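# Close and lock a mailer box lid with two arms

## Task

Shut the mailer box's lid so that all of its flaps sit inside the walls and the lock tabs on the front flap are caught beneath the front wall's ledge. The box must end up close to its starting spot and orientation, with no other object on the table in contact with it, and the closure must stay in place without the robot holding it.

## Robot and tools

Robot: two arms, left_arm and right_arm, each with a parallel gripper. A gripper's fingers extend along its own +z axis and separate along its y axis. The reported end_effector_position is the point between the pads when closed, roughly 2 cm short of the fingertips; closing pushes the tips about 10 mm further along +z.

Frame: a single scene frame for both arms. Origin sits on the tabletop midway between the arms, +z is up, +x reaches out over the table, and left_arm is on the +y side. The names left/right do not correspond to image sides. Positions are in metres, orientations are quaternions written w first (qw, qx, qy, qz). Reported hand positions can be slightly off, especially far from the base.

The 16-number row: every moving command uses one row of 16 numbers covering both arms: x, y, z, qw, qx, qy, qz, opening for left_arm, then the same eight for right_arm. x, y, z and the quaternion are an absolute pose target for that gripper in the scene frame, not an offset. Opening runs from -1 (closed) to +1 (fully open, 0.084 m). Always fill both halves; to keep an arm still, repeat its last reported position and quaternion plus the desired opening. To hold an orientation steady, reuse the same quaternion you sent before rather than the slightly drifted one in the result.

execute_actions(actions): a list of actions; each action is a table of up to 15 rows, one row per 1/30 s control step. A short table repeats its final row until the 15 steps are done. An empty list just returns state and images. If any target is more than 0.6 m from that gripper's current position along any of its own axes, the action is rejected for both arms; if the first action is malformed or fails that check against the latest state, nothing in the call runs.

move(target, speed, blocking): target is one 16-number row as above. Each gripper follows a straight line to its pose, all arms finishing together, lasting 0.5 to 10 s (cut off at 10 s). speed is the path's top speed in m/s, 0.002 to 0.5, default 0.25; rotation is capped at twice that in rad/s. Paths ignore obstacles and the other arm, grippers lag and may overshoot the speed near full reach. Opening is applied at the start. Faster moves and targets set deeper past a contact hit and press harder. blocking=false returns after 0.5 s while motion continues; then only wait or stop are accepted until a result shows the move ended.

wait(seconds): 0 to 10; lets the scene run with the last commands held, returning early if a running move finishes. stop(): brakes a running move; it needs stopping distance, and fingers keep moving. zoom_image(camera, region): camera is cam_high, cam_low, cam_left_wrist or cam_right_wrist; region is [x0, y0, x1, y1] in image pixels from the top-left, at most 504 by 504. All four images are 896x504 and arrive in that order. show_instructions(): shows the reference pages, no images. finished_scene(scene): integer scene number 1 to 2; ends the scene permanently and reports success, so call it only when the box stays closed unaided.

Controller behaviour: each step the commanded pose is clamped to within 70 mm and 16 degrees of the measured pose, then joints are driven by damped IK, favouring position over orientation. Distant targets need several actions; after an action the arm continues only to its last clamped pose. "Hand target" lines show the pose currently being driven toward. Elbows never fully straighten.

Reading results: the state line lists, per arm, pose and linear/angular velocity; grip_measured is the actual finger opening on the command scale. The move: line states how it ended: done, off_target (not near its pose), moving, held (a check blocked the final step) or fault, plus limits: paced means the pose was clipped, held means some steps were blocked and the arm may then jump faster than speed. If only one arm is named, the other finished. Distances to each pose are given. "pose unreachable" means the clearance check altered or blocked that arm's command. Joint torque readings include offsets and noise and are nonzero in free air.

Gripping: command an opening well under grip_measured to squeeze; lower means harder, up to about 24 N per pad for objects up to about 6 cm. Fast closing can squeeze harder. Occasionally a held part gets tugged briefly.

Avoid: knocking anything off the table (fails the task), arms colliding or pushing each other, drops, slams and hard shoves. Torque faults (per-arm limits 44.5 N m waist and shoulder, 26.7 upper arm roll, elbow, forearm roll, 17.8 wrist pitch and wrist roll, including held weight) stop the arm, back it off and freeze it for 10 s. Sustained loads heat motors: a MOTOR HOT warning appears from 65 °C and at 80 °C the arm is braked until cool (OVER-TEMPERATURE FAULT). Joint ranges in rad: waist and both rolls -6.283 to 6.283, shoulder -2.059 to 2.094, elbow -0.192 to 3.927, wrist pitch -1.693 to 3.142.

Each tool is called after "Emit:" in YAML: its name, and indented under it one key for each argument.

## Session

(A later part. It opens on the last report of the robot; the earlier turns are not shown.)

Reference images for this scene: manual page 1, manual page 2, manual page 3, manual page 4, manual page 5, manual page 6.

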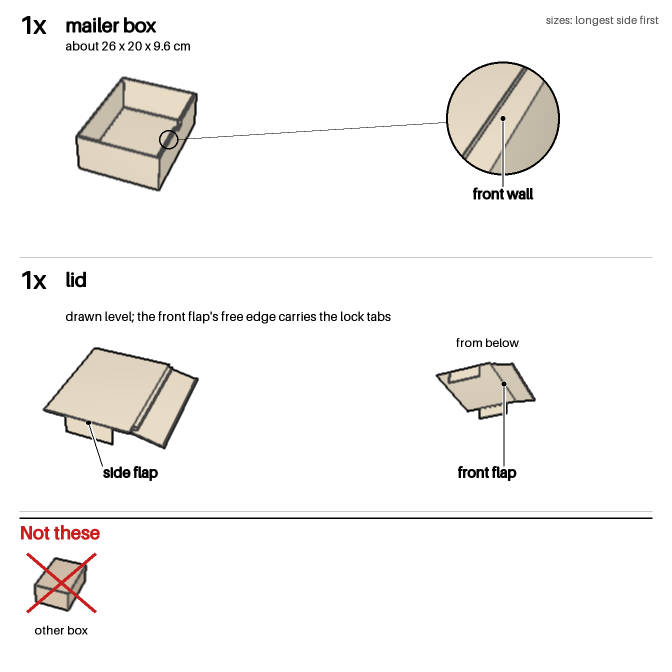

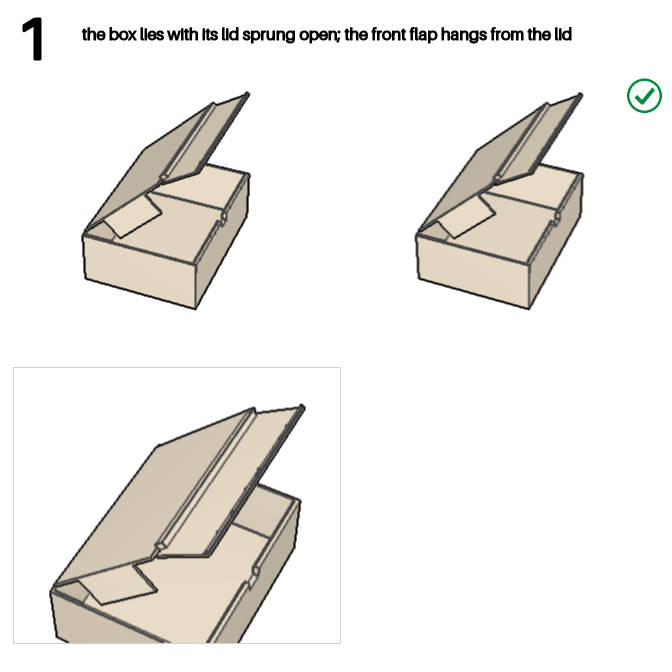

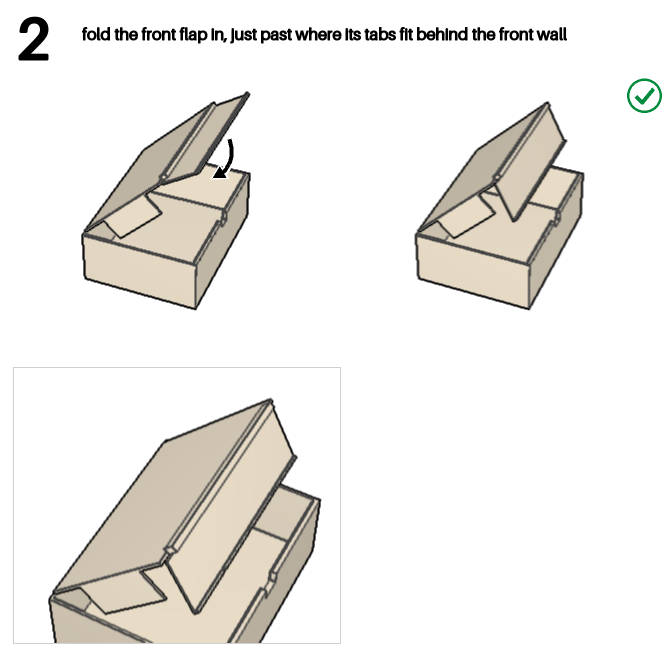

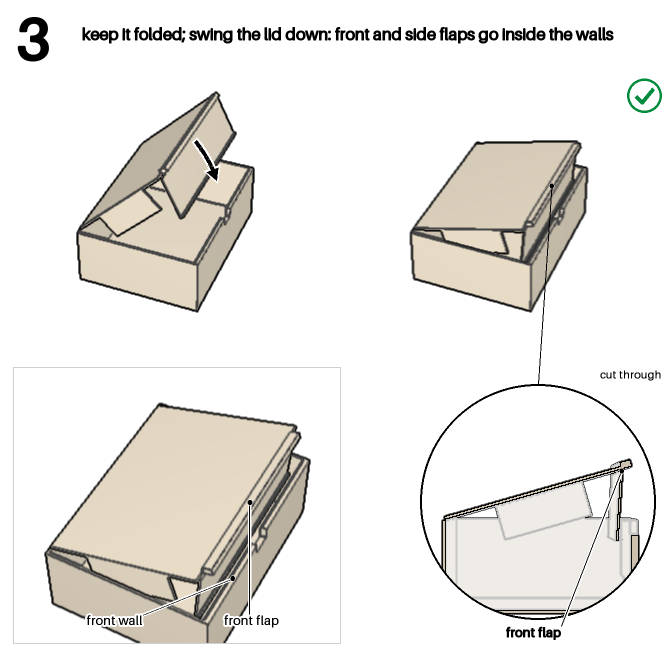

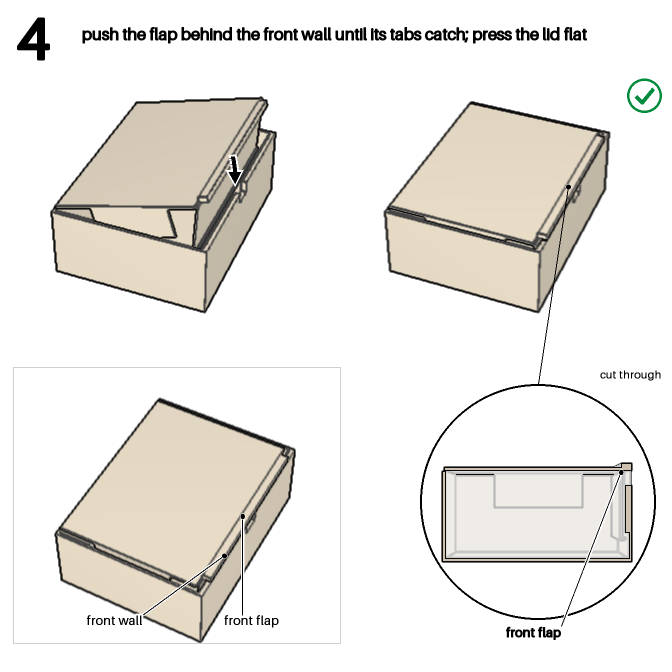

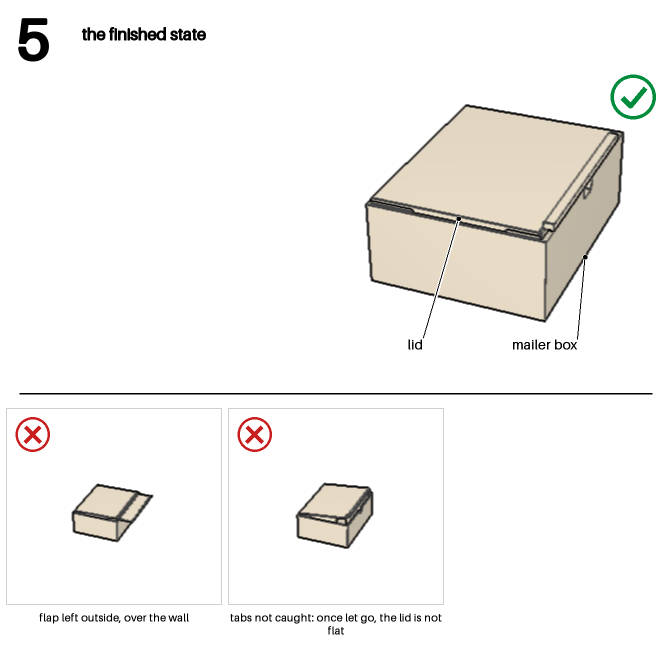

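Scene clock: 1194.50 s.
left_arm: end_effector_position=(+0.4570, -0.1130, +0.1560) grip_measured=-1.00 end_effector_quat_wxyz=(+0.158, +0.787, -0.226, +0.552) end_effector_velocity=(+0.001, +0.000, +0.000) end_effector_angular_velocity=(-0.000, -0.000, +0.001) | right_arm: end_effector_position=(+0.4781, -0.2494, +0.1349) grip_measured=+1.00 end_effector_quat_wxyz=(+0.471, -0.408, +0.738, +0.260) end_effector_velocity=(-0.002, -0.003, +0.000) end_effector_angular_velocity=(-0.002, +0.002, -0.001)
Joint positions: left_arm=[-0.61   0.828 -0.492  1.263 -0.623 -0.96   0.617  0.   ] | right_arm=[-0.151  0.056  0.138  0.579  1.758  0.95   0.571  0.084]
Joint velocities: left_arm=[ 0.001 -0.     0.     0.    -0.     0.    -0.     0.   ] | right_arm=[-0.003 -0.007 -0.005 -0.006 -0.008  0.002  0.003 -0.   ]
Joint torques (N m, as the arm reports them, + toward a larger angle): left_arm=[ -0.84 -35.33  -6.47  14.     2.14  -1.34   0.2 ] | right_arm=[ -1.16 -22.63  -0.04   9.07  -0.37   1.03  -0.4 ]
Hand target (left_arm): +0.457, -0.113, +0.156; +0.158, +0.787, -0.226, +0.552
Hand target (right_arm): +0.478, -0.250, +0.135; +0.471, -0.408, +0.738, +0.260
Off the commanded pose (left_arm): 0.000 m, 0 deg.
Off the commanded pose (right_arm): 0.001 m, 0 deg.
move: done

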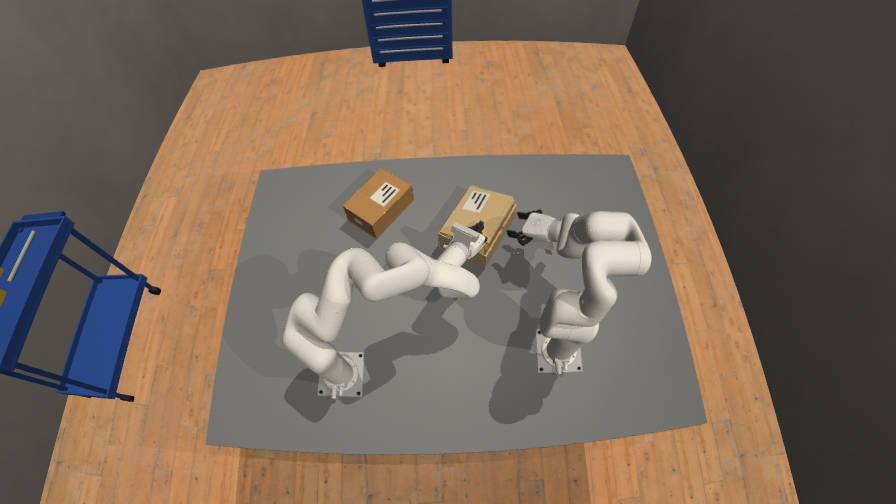

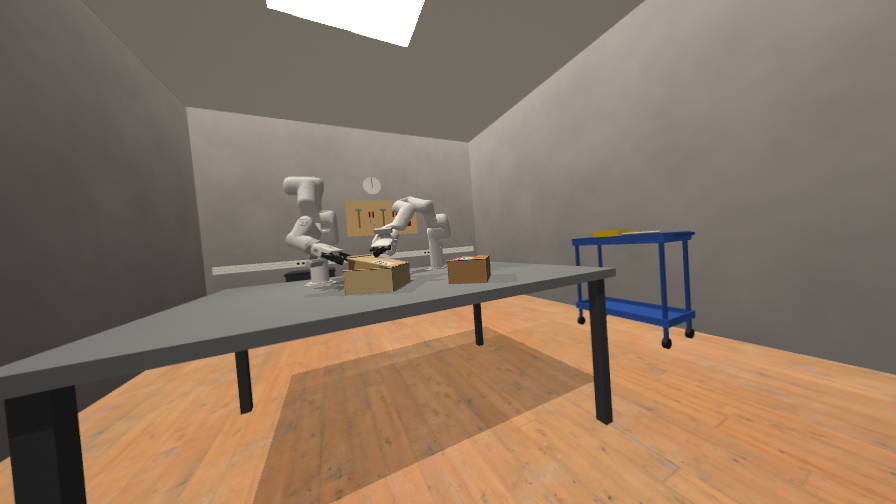

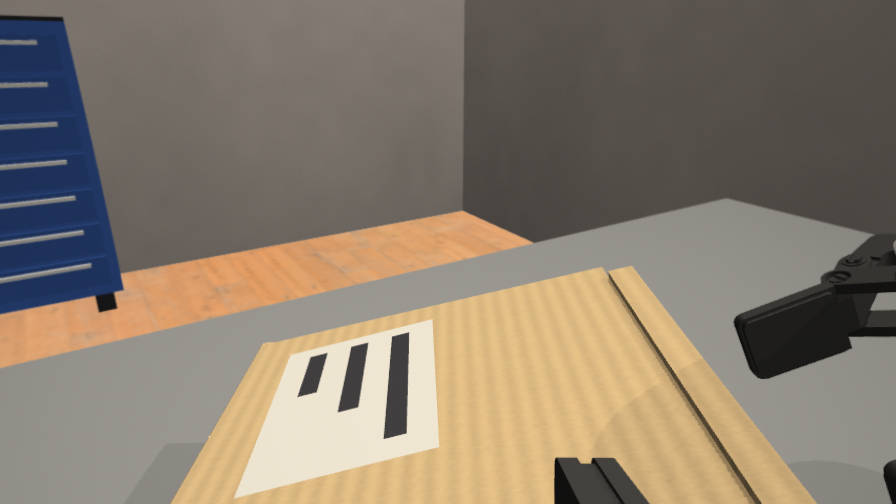

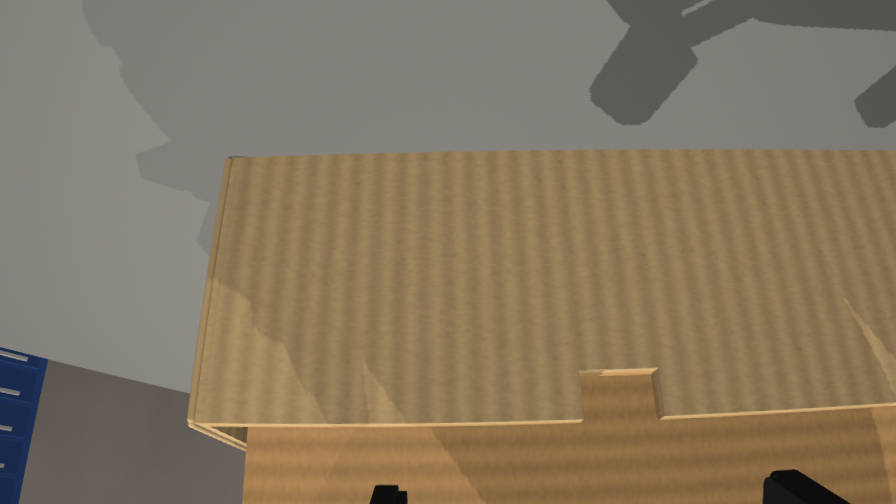

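Tucked. Close and test.

Emit:
move:
  target: [0.455,-0.116,0.114,0.158,0.787,-0.226,0.552,-1,0.470,-0.265,0.140,-0.470,0.408,-0.737,-0.260,1]
  speed: 0.05

Emit:
move:
  target: [0.455,-0.116,0.138,0.158,0.787,-0.226,0.552,-1,0.470,-0.265,0.140,-0.470,0.408,-0.737,-0.260,1]
  speed: 0.03

Scene clock: 1205.70 s.
left_arm: end_effector_position=(+0.4560, -0.1165, +0.1189) grip_measured=-1.00 end_effector_quat_wxyz=(+0.159, +0.785, -0.224, +0.555) end_effector_velocity=(+0.000, -0.001, -0.004) end_effector_angular_velocity=(-0.002, -0.002, +0.000) | right_arm: end_effector_position=(+0.4701, -0.2647, +0.1399) grip_measured=+1.00 end_effector_quat_wxyz=(+0.471, -0.408, +0.738, +0.260) end_effector_velocity=(-0.001, -0.002, +0.001) end_effector_angular_velocity=(+0.002, -0.000, -0.002)
Joint positions: left_arm=[-0.627  0.938 -0.474  1.308 -0.559 -1.018  0.579  0.   ] | right_arm=[-0.177  0.021  0.112  0.554  1.706  0.979  0.588  0.084]
Joint velocities: left_arm=[-0.002  0.015  0.001  0.009  0.008 -0.008 -0.003  0.   ] | right_arm=[-0.004 -0.004 -0.003 -0.003 -0.005  0.005  0.002 -0.   ]
Joint torques (N m, as the arm reports them, + toward a larger angle): left_arm=[ -0.92 -25.84  -5.56   7.96   0.9    1.94   0.03] | right_arm=[ -1.18 -21.53  -0.06   8.96  -0.4    1.03  -0.39]
Hand target (left_arm): +0.455, -0.116, +0.114; +0.158, +0.787, -0.226, +0.552
Hand target (right_arm): +0.470, -0.265, +0.140; +0.471, -0.408, +0.738, +0.260
Off the commanded pose (left_arm): 0.005 m, 0 deg.
Off the commanded pose (right_arm): 0.000 m, 0 deg.
move: off_target (left_arm)

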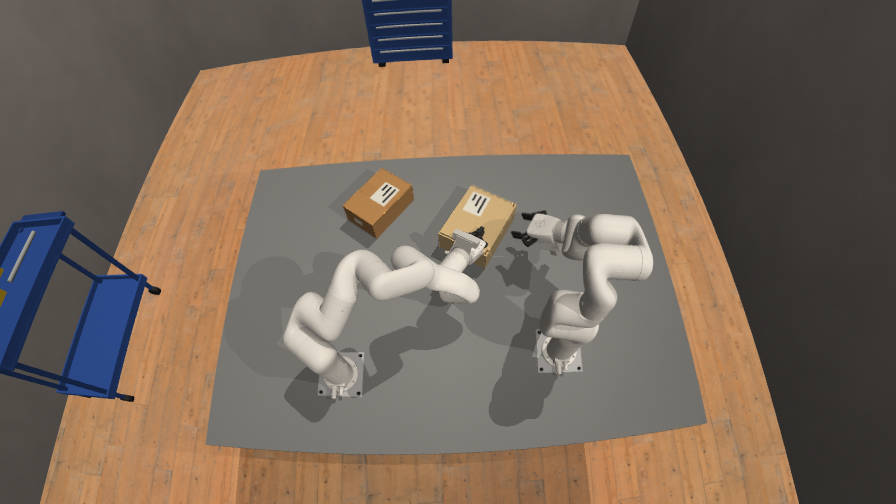

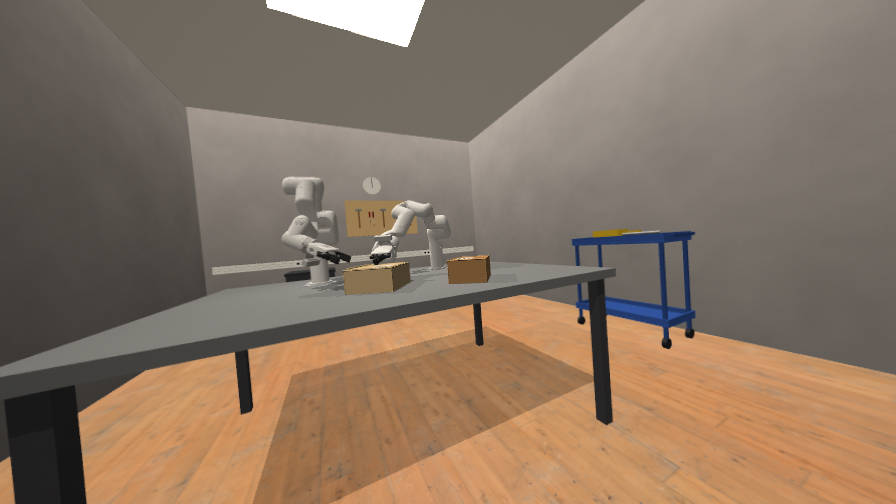

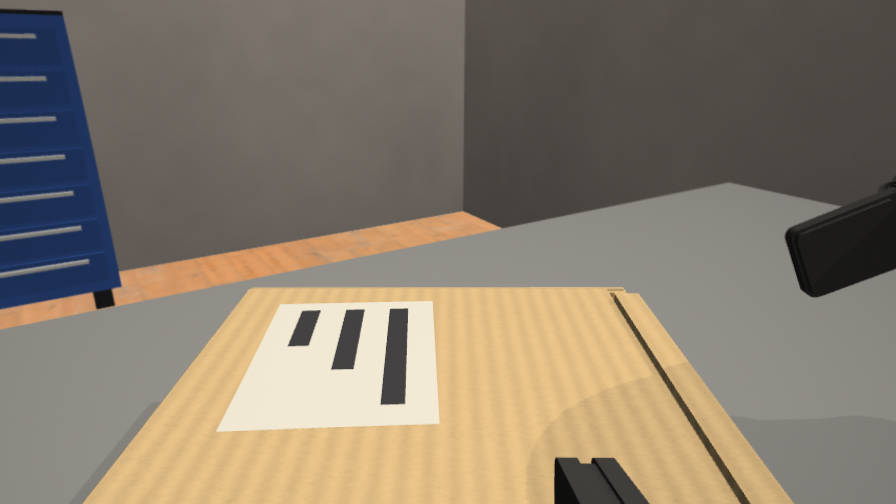

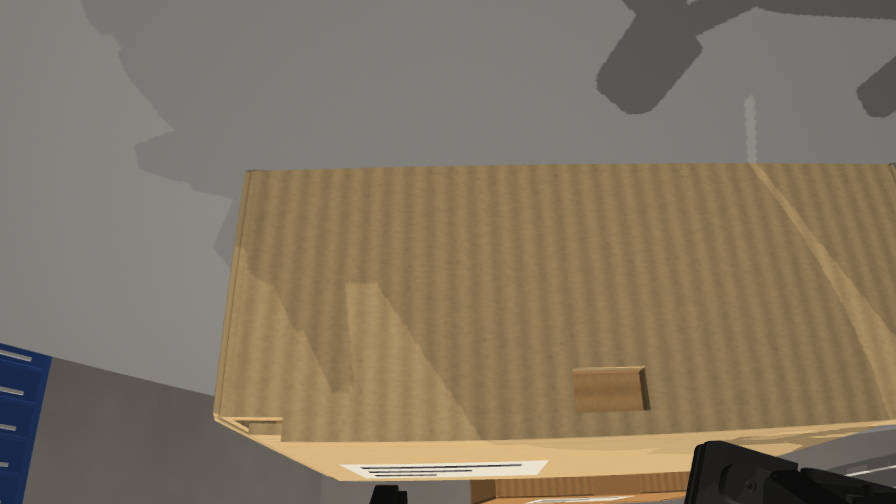

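Scene clock: 1206.67 s.
left_arm: end_effector_position=(+0.4550, -0.1160, +0.1375) grip_measured=-1.00 end_effector_quat_wxyz=(+0.158, +0.787, -0.226, +0.552) end_effector_velocity=(-0.002, -0.001, +0.002) end_effector_angular_velocity=(+0.002, +0.001, -0.003) | right_arm: end_effector_position=(+0.4700, -0.2650, +0.1400) grip_measured=+1.00 end_effector_quat_wxyz=(+0.470, -0.408, +0.738, +0.260) end_effector_velocity=(+0.000, -0.001, -0.000) end_effector_angular_velocity=(-0.001, -0.000, -0.002)
Joint positions: left_arm=[-0.622  0.88  -0.484  1.284 -0.599 -0.986  0.602  0.   ] | right_arm=[-0.178  0.021  0.111  0.554  1.705  0.979  0.589  0.084]
Joint velocities: left_arm=[-0.003 -0.007 -0.    -0.003 -0.005  0.004  0.004  0.   ] | right_arm=[-0.001 -0.    -0.001 -0.    -0.    -0.    -0.     0.   ]
Joint torques (N m, as the arm reports them, + toward a larger angle): left_arm=[ -0.98 -36.03  -6.6   13.85   2.21  -1.34   0.27] | right_arm=[ -1.47 -21.64  -0.19   9.1   -0.36   1.03  -0.44]
Hand target (left_arm): +0.455, -0.116, +0.138; +0.158, +0.787, -0.226, +0.552
Hand target (right_arm): +0.470, -0.265, +0.140; +0.470, -0.408, +0.738, +0.260
Off the commanded pose (left_arm): 0.001 m, 0 deg.
Off the commanded pose (right_arm): 0.000 m, 0 deg.
move: done

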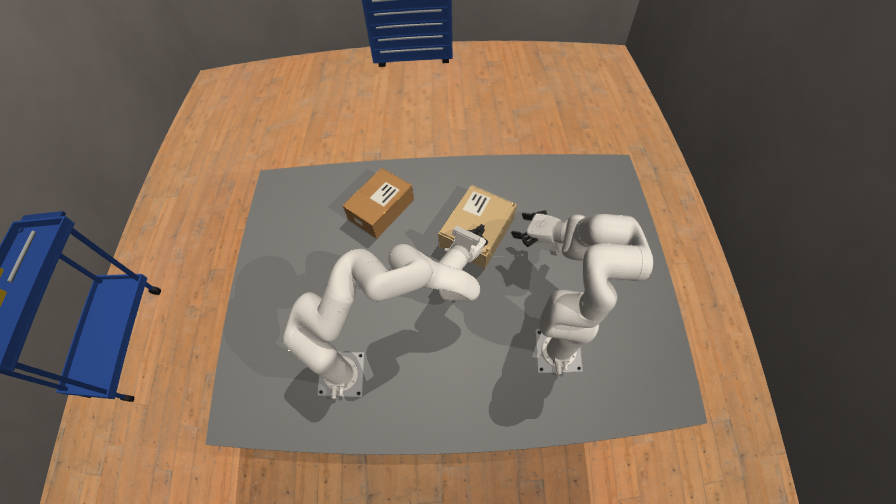

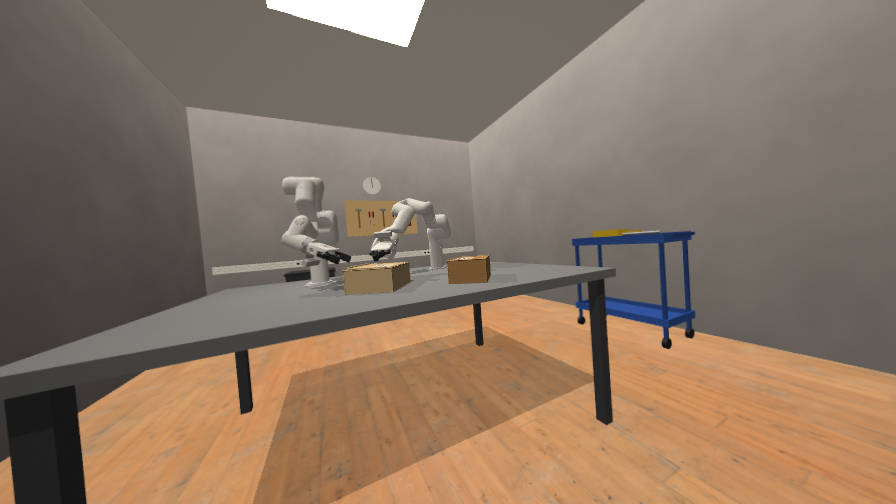

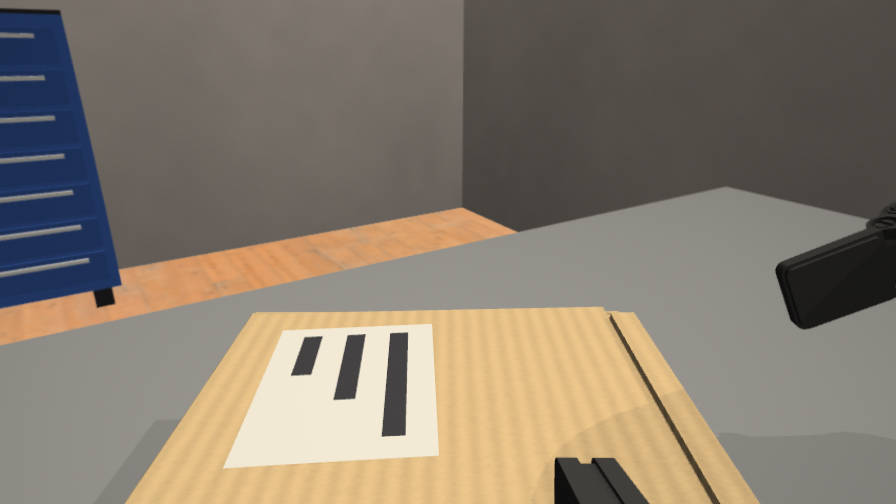

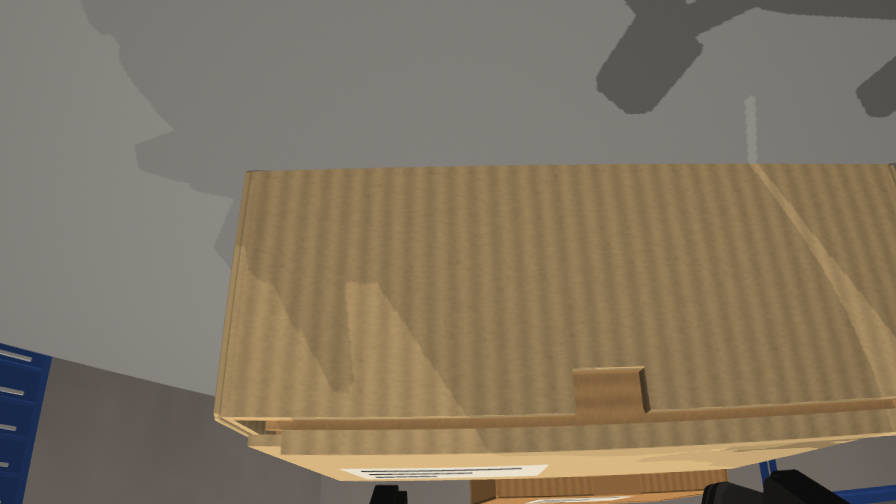

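Emit:
move:
  target: [0.455,-0.116,0.19,0.158,0.787,-0.226,0.552,-1,0.45,-0.30,0.18,-0.470,0.408,-0.737,-0.260,1]
  speed: 0.1

Scene clock: 1238.63 s.
left_arm: end_effector_position=(+0.4551, -0.1160, +0.1893) grip_measured=-1.00 end_effector_quat_wxyz=(+0.158, +0.787, -0.226, +0.552) end_effector_velocity=(-0.000, -0.001, +0.004) end_effector_angular_velocity=(-0.002, -0.002, -0.000) | right_arm: end_effector_position=(+0.4501, -0.2995, +0.1797) grip_measured=+1.00 end_effector_quat_wxyz=(+0.471, -0.408, +0.738, +0.261) end_effector_velocity=(-0.001, -0.001, +0.002) end_effector_angular_velocity=(-0.001, -0.001, +0.002)
Joint positions: left_arm=[-0.615  0.748 -0.504  1.258 -0.698 -0.911  0.669  0.   ] | right_arm=[-0.242 -0.143  0.045  0.502  1.529  1.055  0.723  0.084]
Joint velocities: left_arm=[-0.001 -0.006 -0.001  0.002 -0.005  0.003  0.004  0.   ] | right_arm=[-0.002 -0.008 -0.004 -0.001 -0.01   0.004  0.007  0.   ]
Joint torques (N m, as the arm reports them, + toward a larger angle): left_arm=[ -1.43 -34.76  -6.05  15.05   2.17  -1.39   0.24] | right_arm=[ -1.17 -18.02  -0.4    9.81  -0.13   0.89  -0.5 ]
Hand target (left_arm): +0.455, -0.116, +0.190; +0.158, +0.787, -0.226, +0.552
Hand target (right_arm): +0.450, -0.300, +0.180; +0.471, -0.408, +0.738, +0.260
Off the commanded pose (left_arm): 0.001 m, 0 deg.
Off the commanded pose (right_arm): 0.001 m, 0 deg.
move: done

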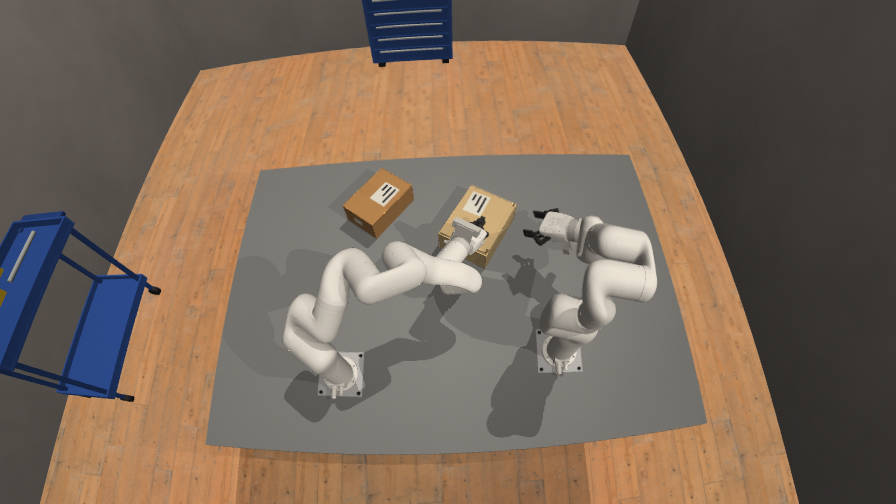

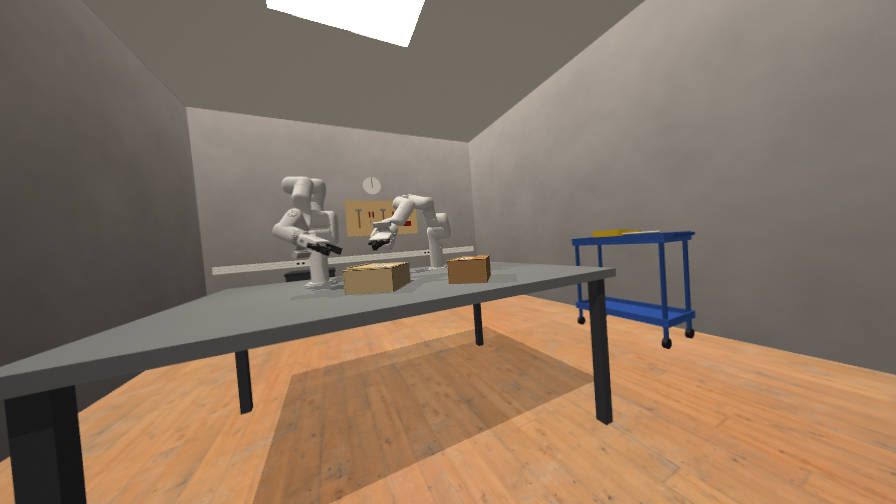

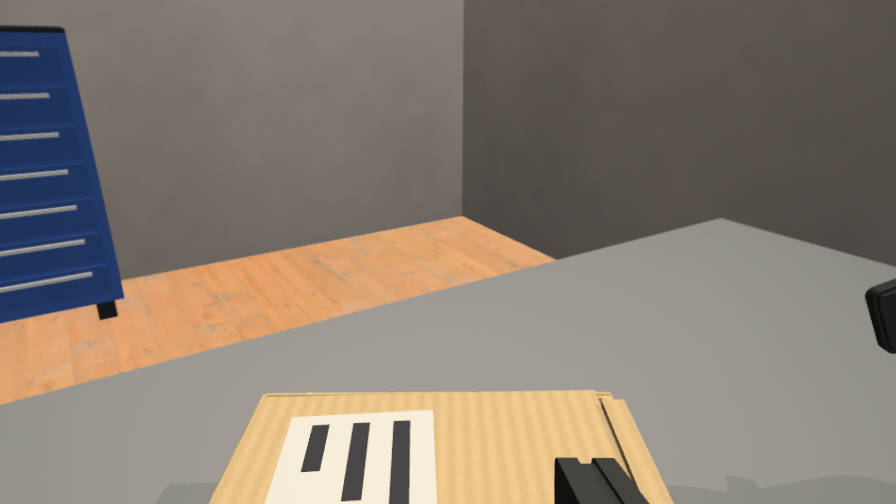

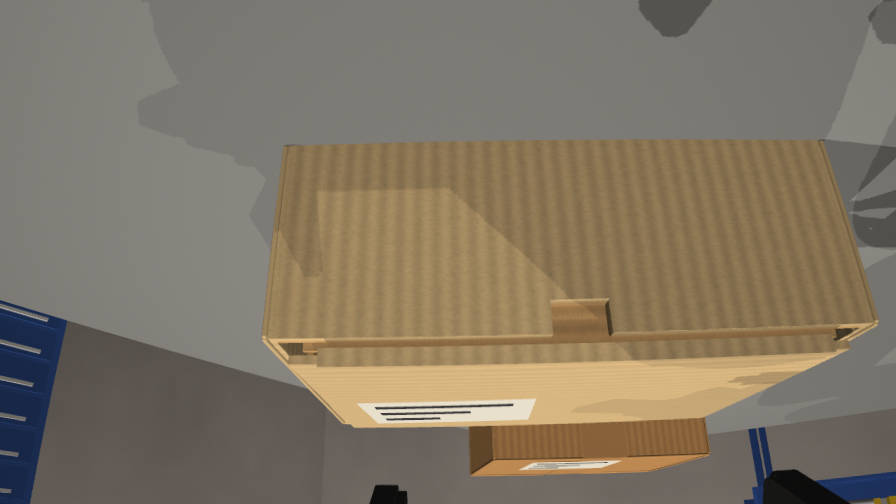

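Emit:
move:
  target: [0.36,0.02,0.25,0.158,0.787,-0.226,0.552,-1,0.547,-0.268,0.19,0,0.484,-0.875,0,-1]

Emit:
move:
  target: [0.36,0.02,0.25,0.158,0.787,-0.226,0.552,-1,0.547,-0.268,0.122,0,0.484,-0.875,0,-1]
  speed: 0.06

Emit:
zoom_image:
  camera: "cam_high"
  region: [420,170,540,290]

Scene clock: 1258.10 s.
left_arm: end_effector_position=(+0.3606, +0.0201, +0.2506) grip_measured=-1.00 end_effector_quat_wxyz=(+0.158, +0.787, -0.226, +0.552) end_effector_velocity=(-0.001, +0.000, +0.001) end_effector_angular_velocity=(-0.000, -0.000, -0.002) | right_arm: end_effector_position=(+0.5466, -0.2684, +0.1898) grip_measured=-1.00 end_effector_quat_wxyz=(-0.000, -0.485, +0.875, +0.001) end_effector_velocity=(+0.000, +0.001, -0.000) end_effector_angular_velocity=(-0.006, +0.011, -0.001)
Joint positions: left_arm=[-0.41   0.157 -0.624  0.542 -0.636 -0.919  0.338  0.   ] | right_arm=[-0.062  0.232  0.356  1.278 -0.091  1.063  2.396  0.   ]
Joint velocities: left_arm=[ 0.    -0.005 -0.    -0.004  0.003  0.002 -0.003  0.   ] | right_arm=[ 0.005  0.011 -0.001  0.016 -0.007  0.018  0.007  0.   ]
Joint torques (N m, as the arm reports them, + toward a larger angle): left_arm=[ -1.14 -18.89  -1.06  14.05   1.72  -1.69   0.15] | right_arm=[ -1.27 -31.75   1.7   11.44  -0.73  -0.8   -0.39]
Hand target (left_arm): +0.361, +0.020, +0.251; +0.158, +0.787, -0.226, +0.552
Hand target (right_arm): +0.547, -0.268, +0.190; -0.001, -0.485, +0.875, +0.001
Off the commanded pose (left_arm): 0.001 m, 0 deg.
Off the commanded pose (right_arm): 0.001 m, 0 deg.
move: done

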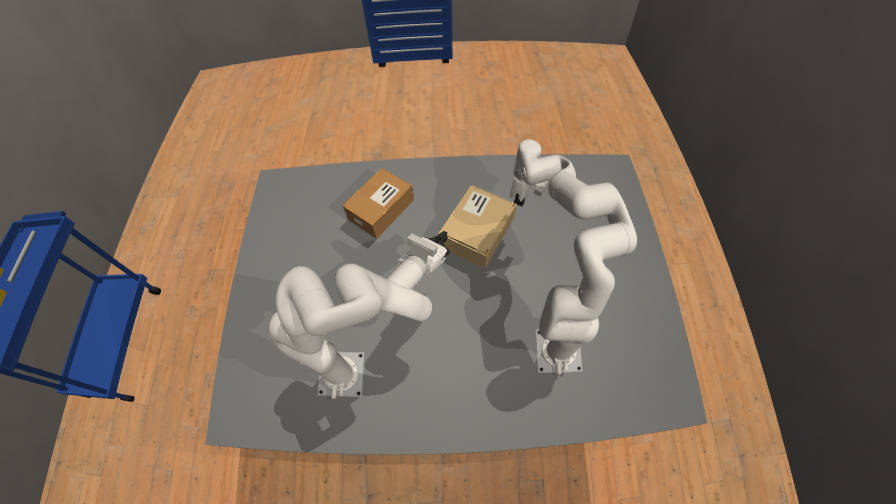

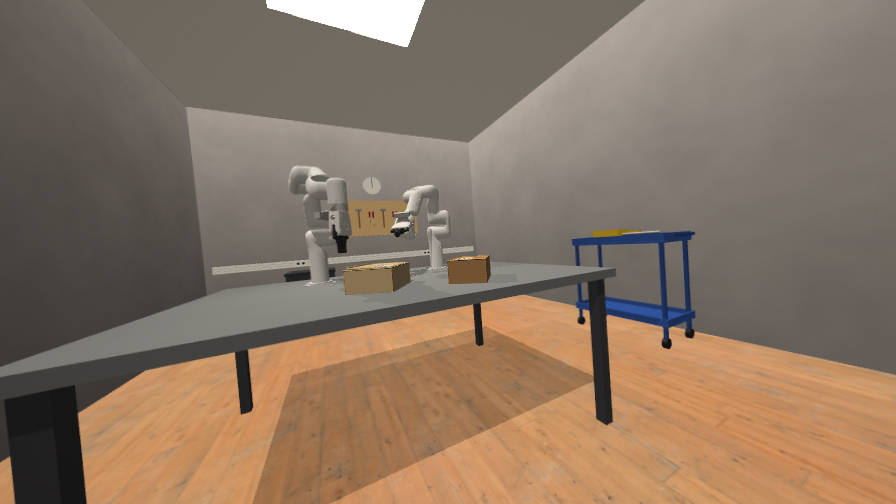

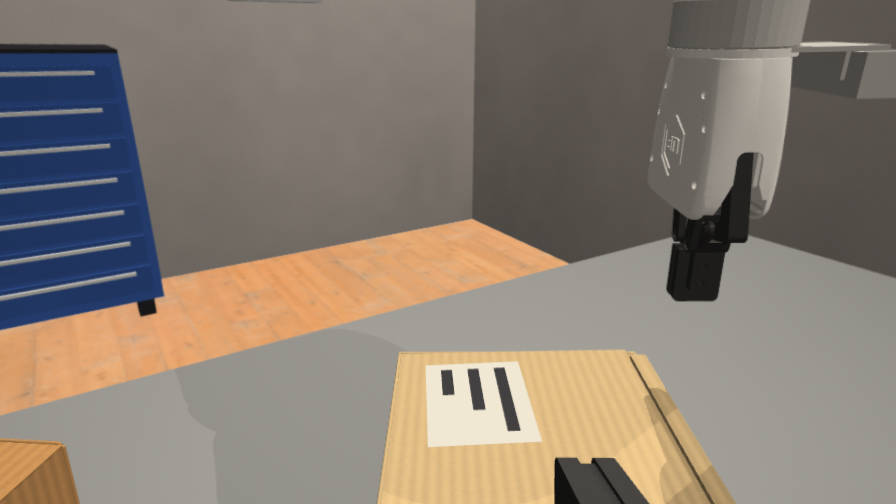

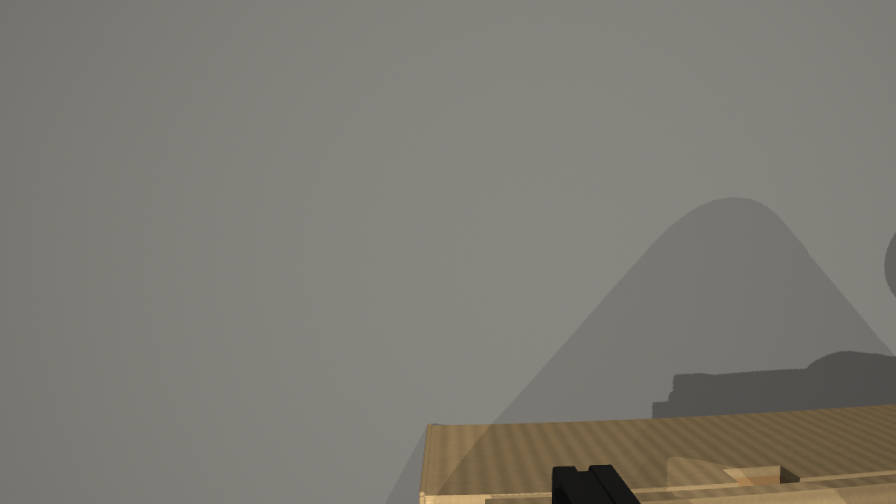

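Scene clock: 1259.63 s.
left_arm: end_effector_position=(+0.3600, +0.0200, +0.2500) grip_measured=-1.00 end_effector_quat_wxyz=(+0.158, +0.787, -0.226, +0.552) end_effector_velocity=(-0.000, -0.000, -0.000) end_effector_angular_velocity=(+0.000, +0.001, -0.000) | right_arm: end_effector_position=(+0.5470, -0.2681, +0.1225) grip_measured=-1.00 end_effector_quat_wxyz=(+0.000, -0.484, +0.875, -0.000) end_effector_velocity=(+0.000, -0.002, -0.002) end_effector_angular_velocity=(-0.002, +0.000, -0.002)
Joint positions: left_arm=[-0.411  0.158 -0.624  0.541 -0.638 -0.92   0.339  0.   ] | right_arm=[-0.051  0.32   0.342  1.189 -0.136  0.891  2.43   0.   ]
Joint velocities: left_arm=[-0.     0.    -0.    -0.    -0.001  0.001 -0.     0.   ] | right_arm=[ 0.001  0.004 -0.004 -0.002 -0.003 -0.005  0.001  0.   ]
Joint torques (N m, as the arm reports them, + toward a larger angle): left_arm=[ -1.15 -18.97  -1.2   14.01   1.51  -1.55   0.09] | right_arm=[ -1.46 -33.92   2.34  11.11  -0.61  -0.93  -0.41]
Hand target (left_arm): +0.360, +0.020, +0.250; +0.158, +0.787, -0.226, +0.552
Hand target (right_arm): +0.547, -0.268, +0.122; -0.000, -0.484, +0.875, -0.000
Off the commanded pose (left_arm): 0.000 m, 0 deg.
Off the commanded pose (right_arm): 0.001 m, 0 deg.
move: done

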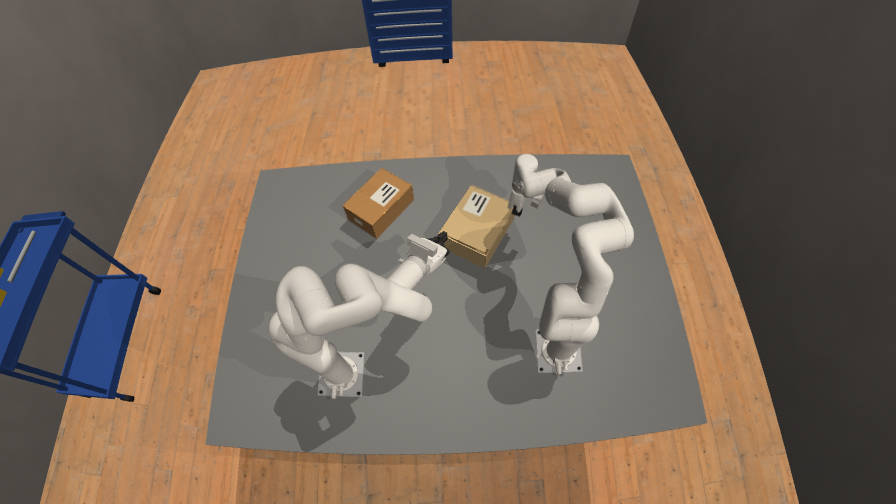

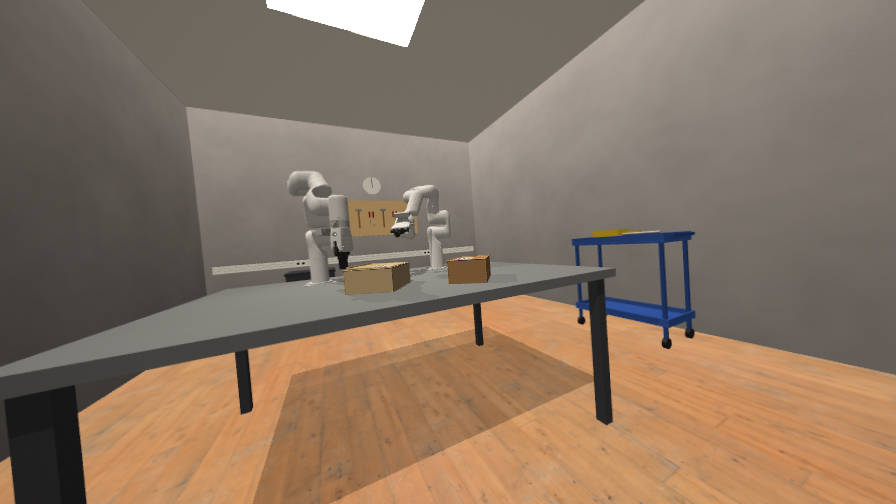

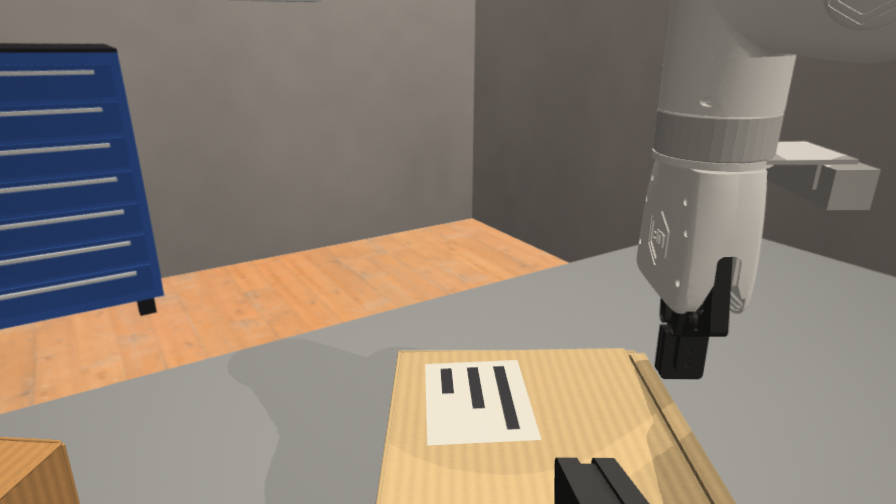

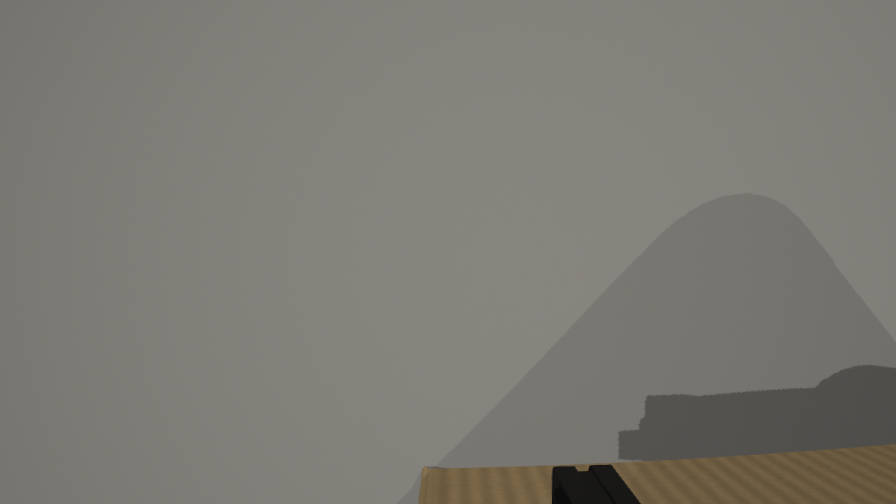

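Region (420, 170, 540, 290) of cam_high's 896x504 image, scaled by 4.200, with more detail than that image has.

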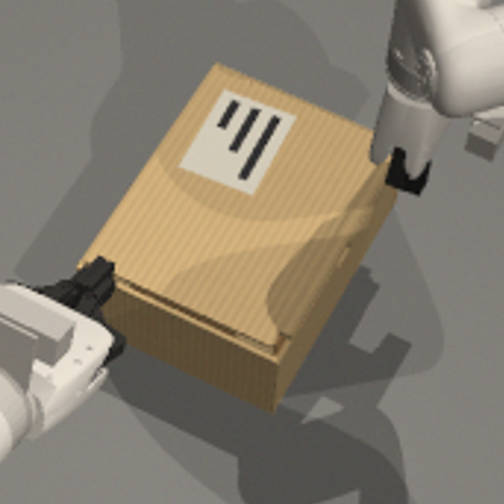

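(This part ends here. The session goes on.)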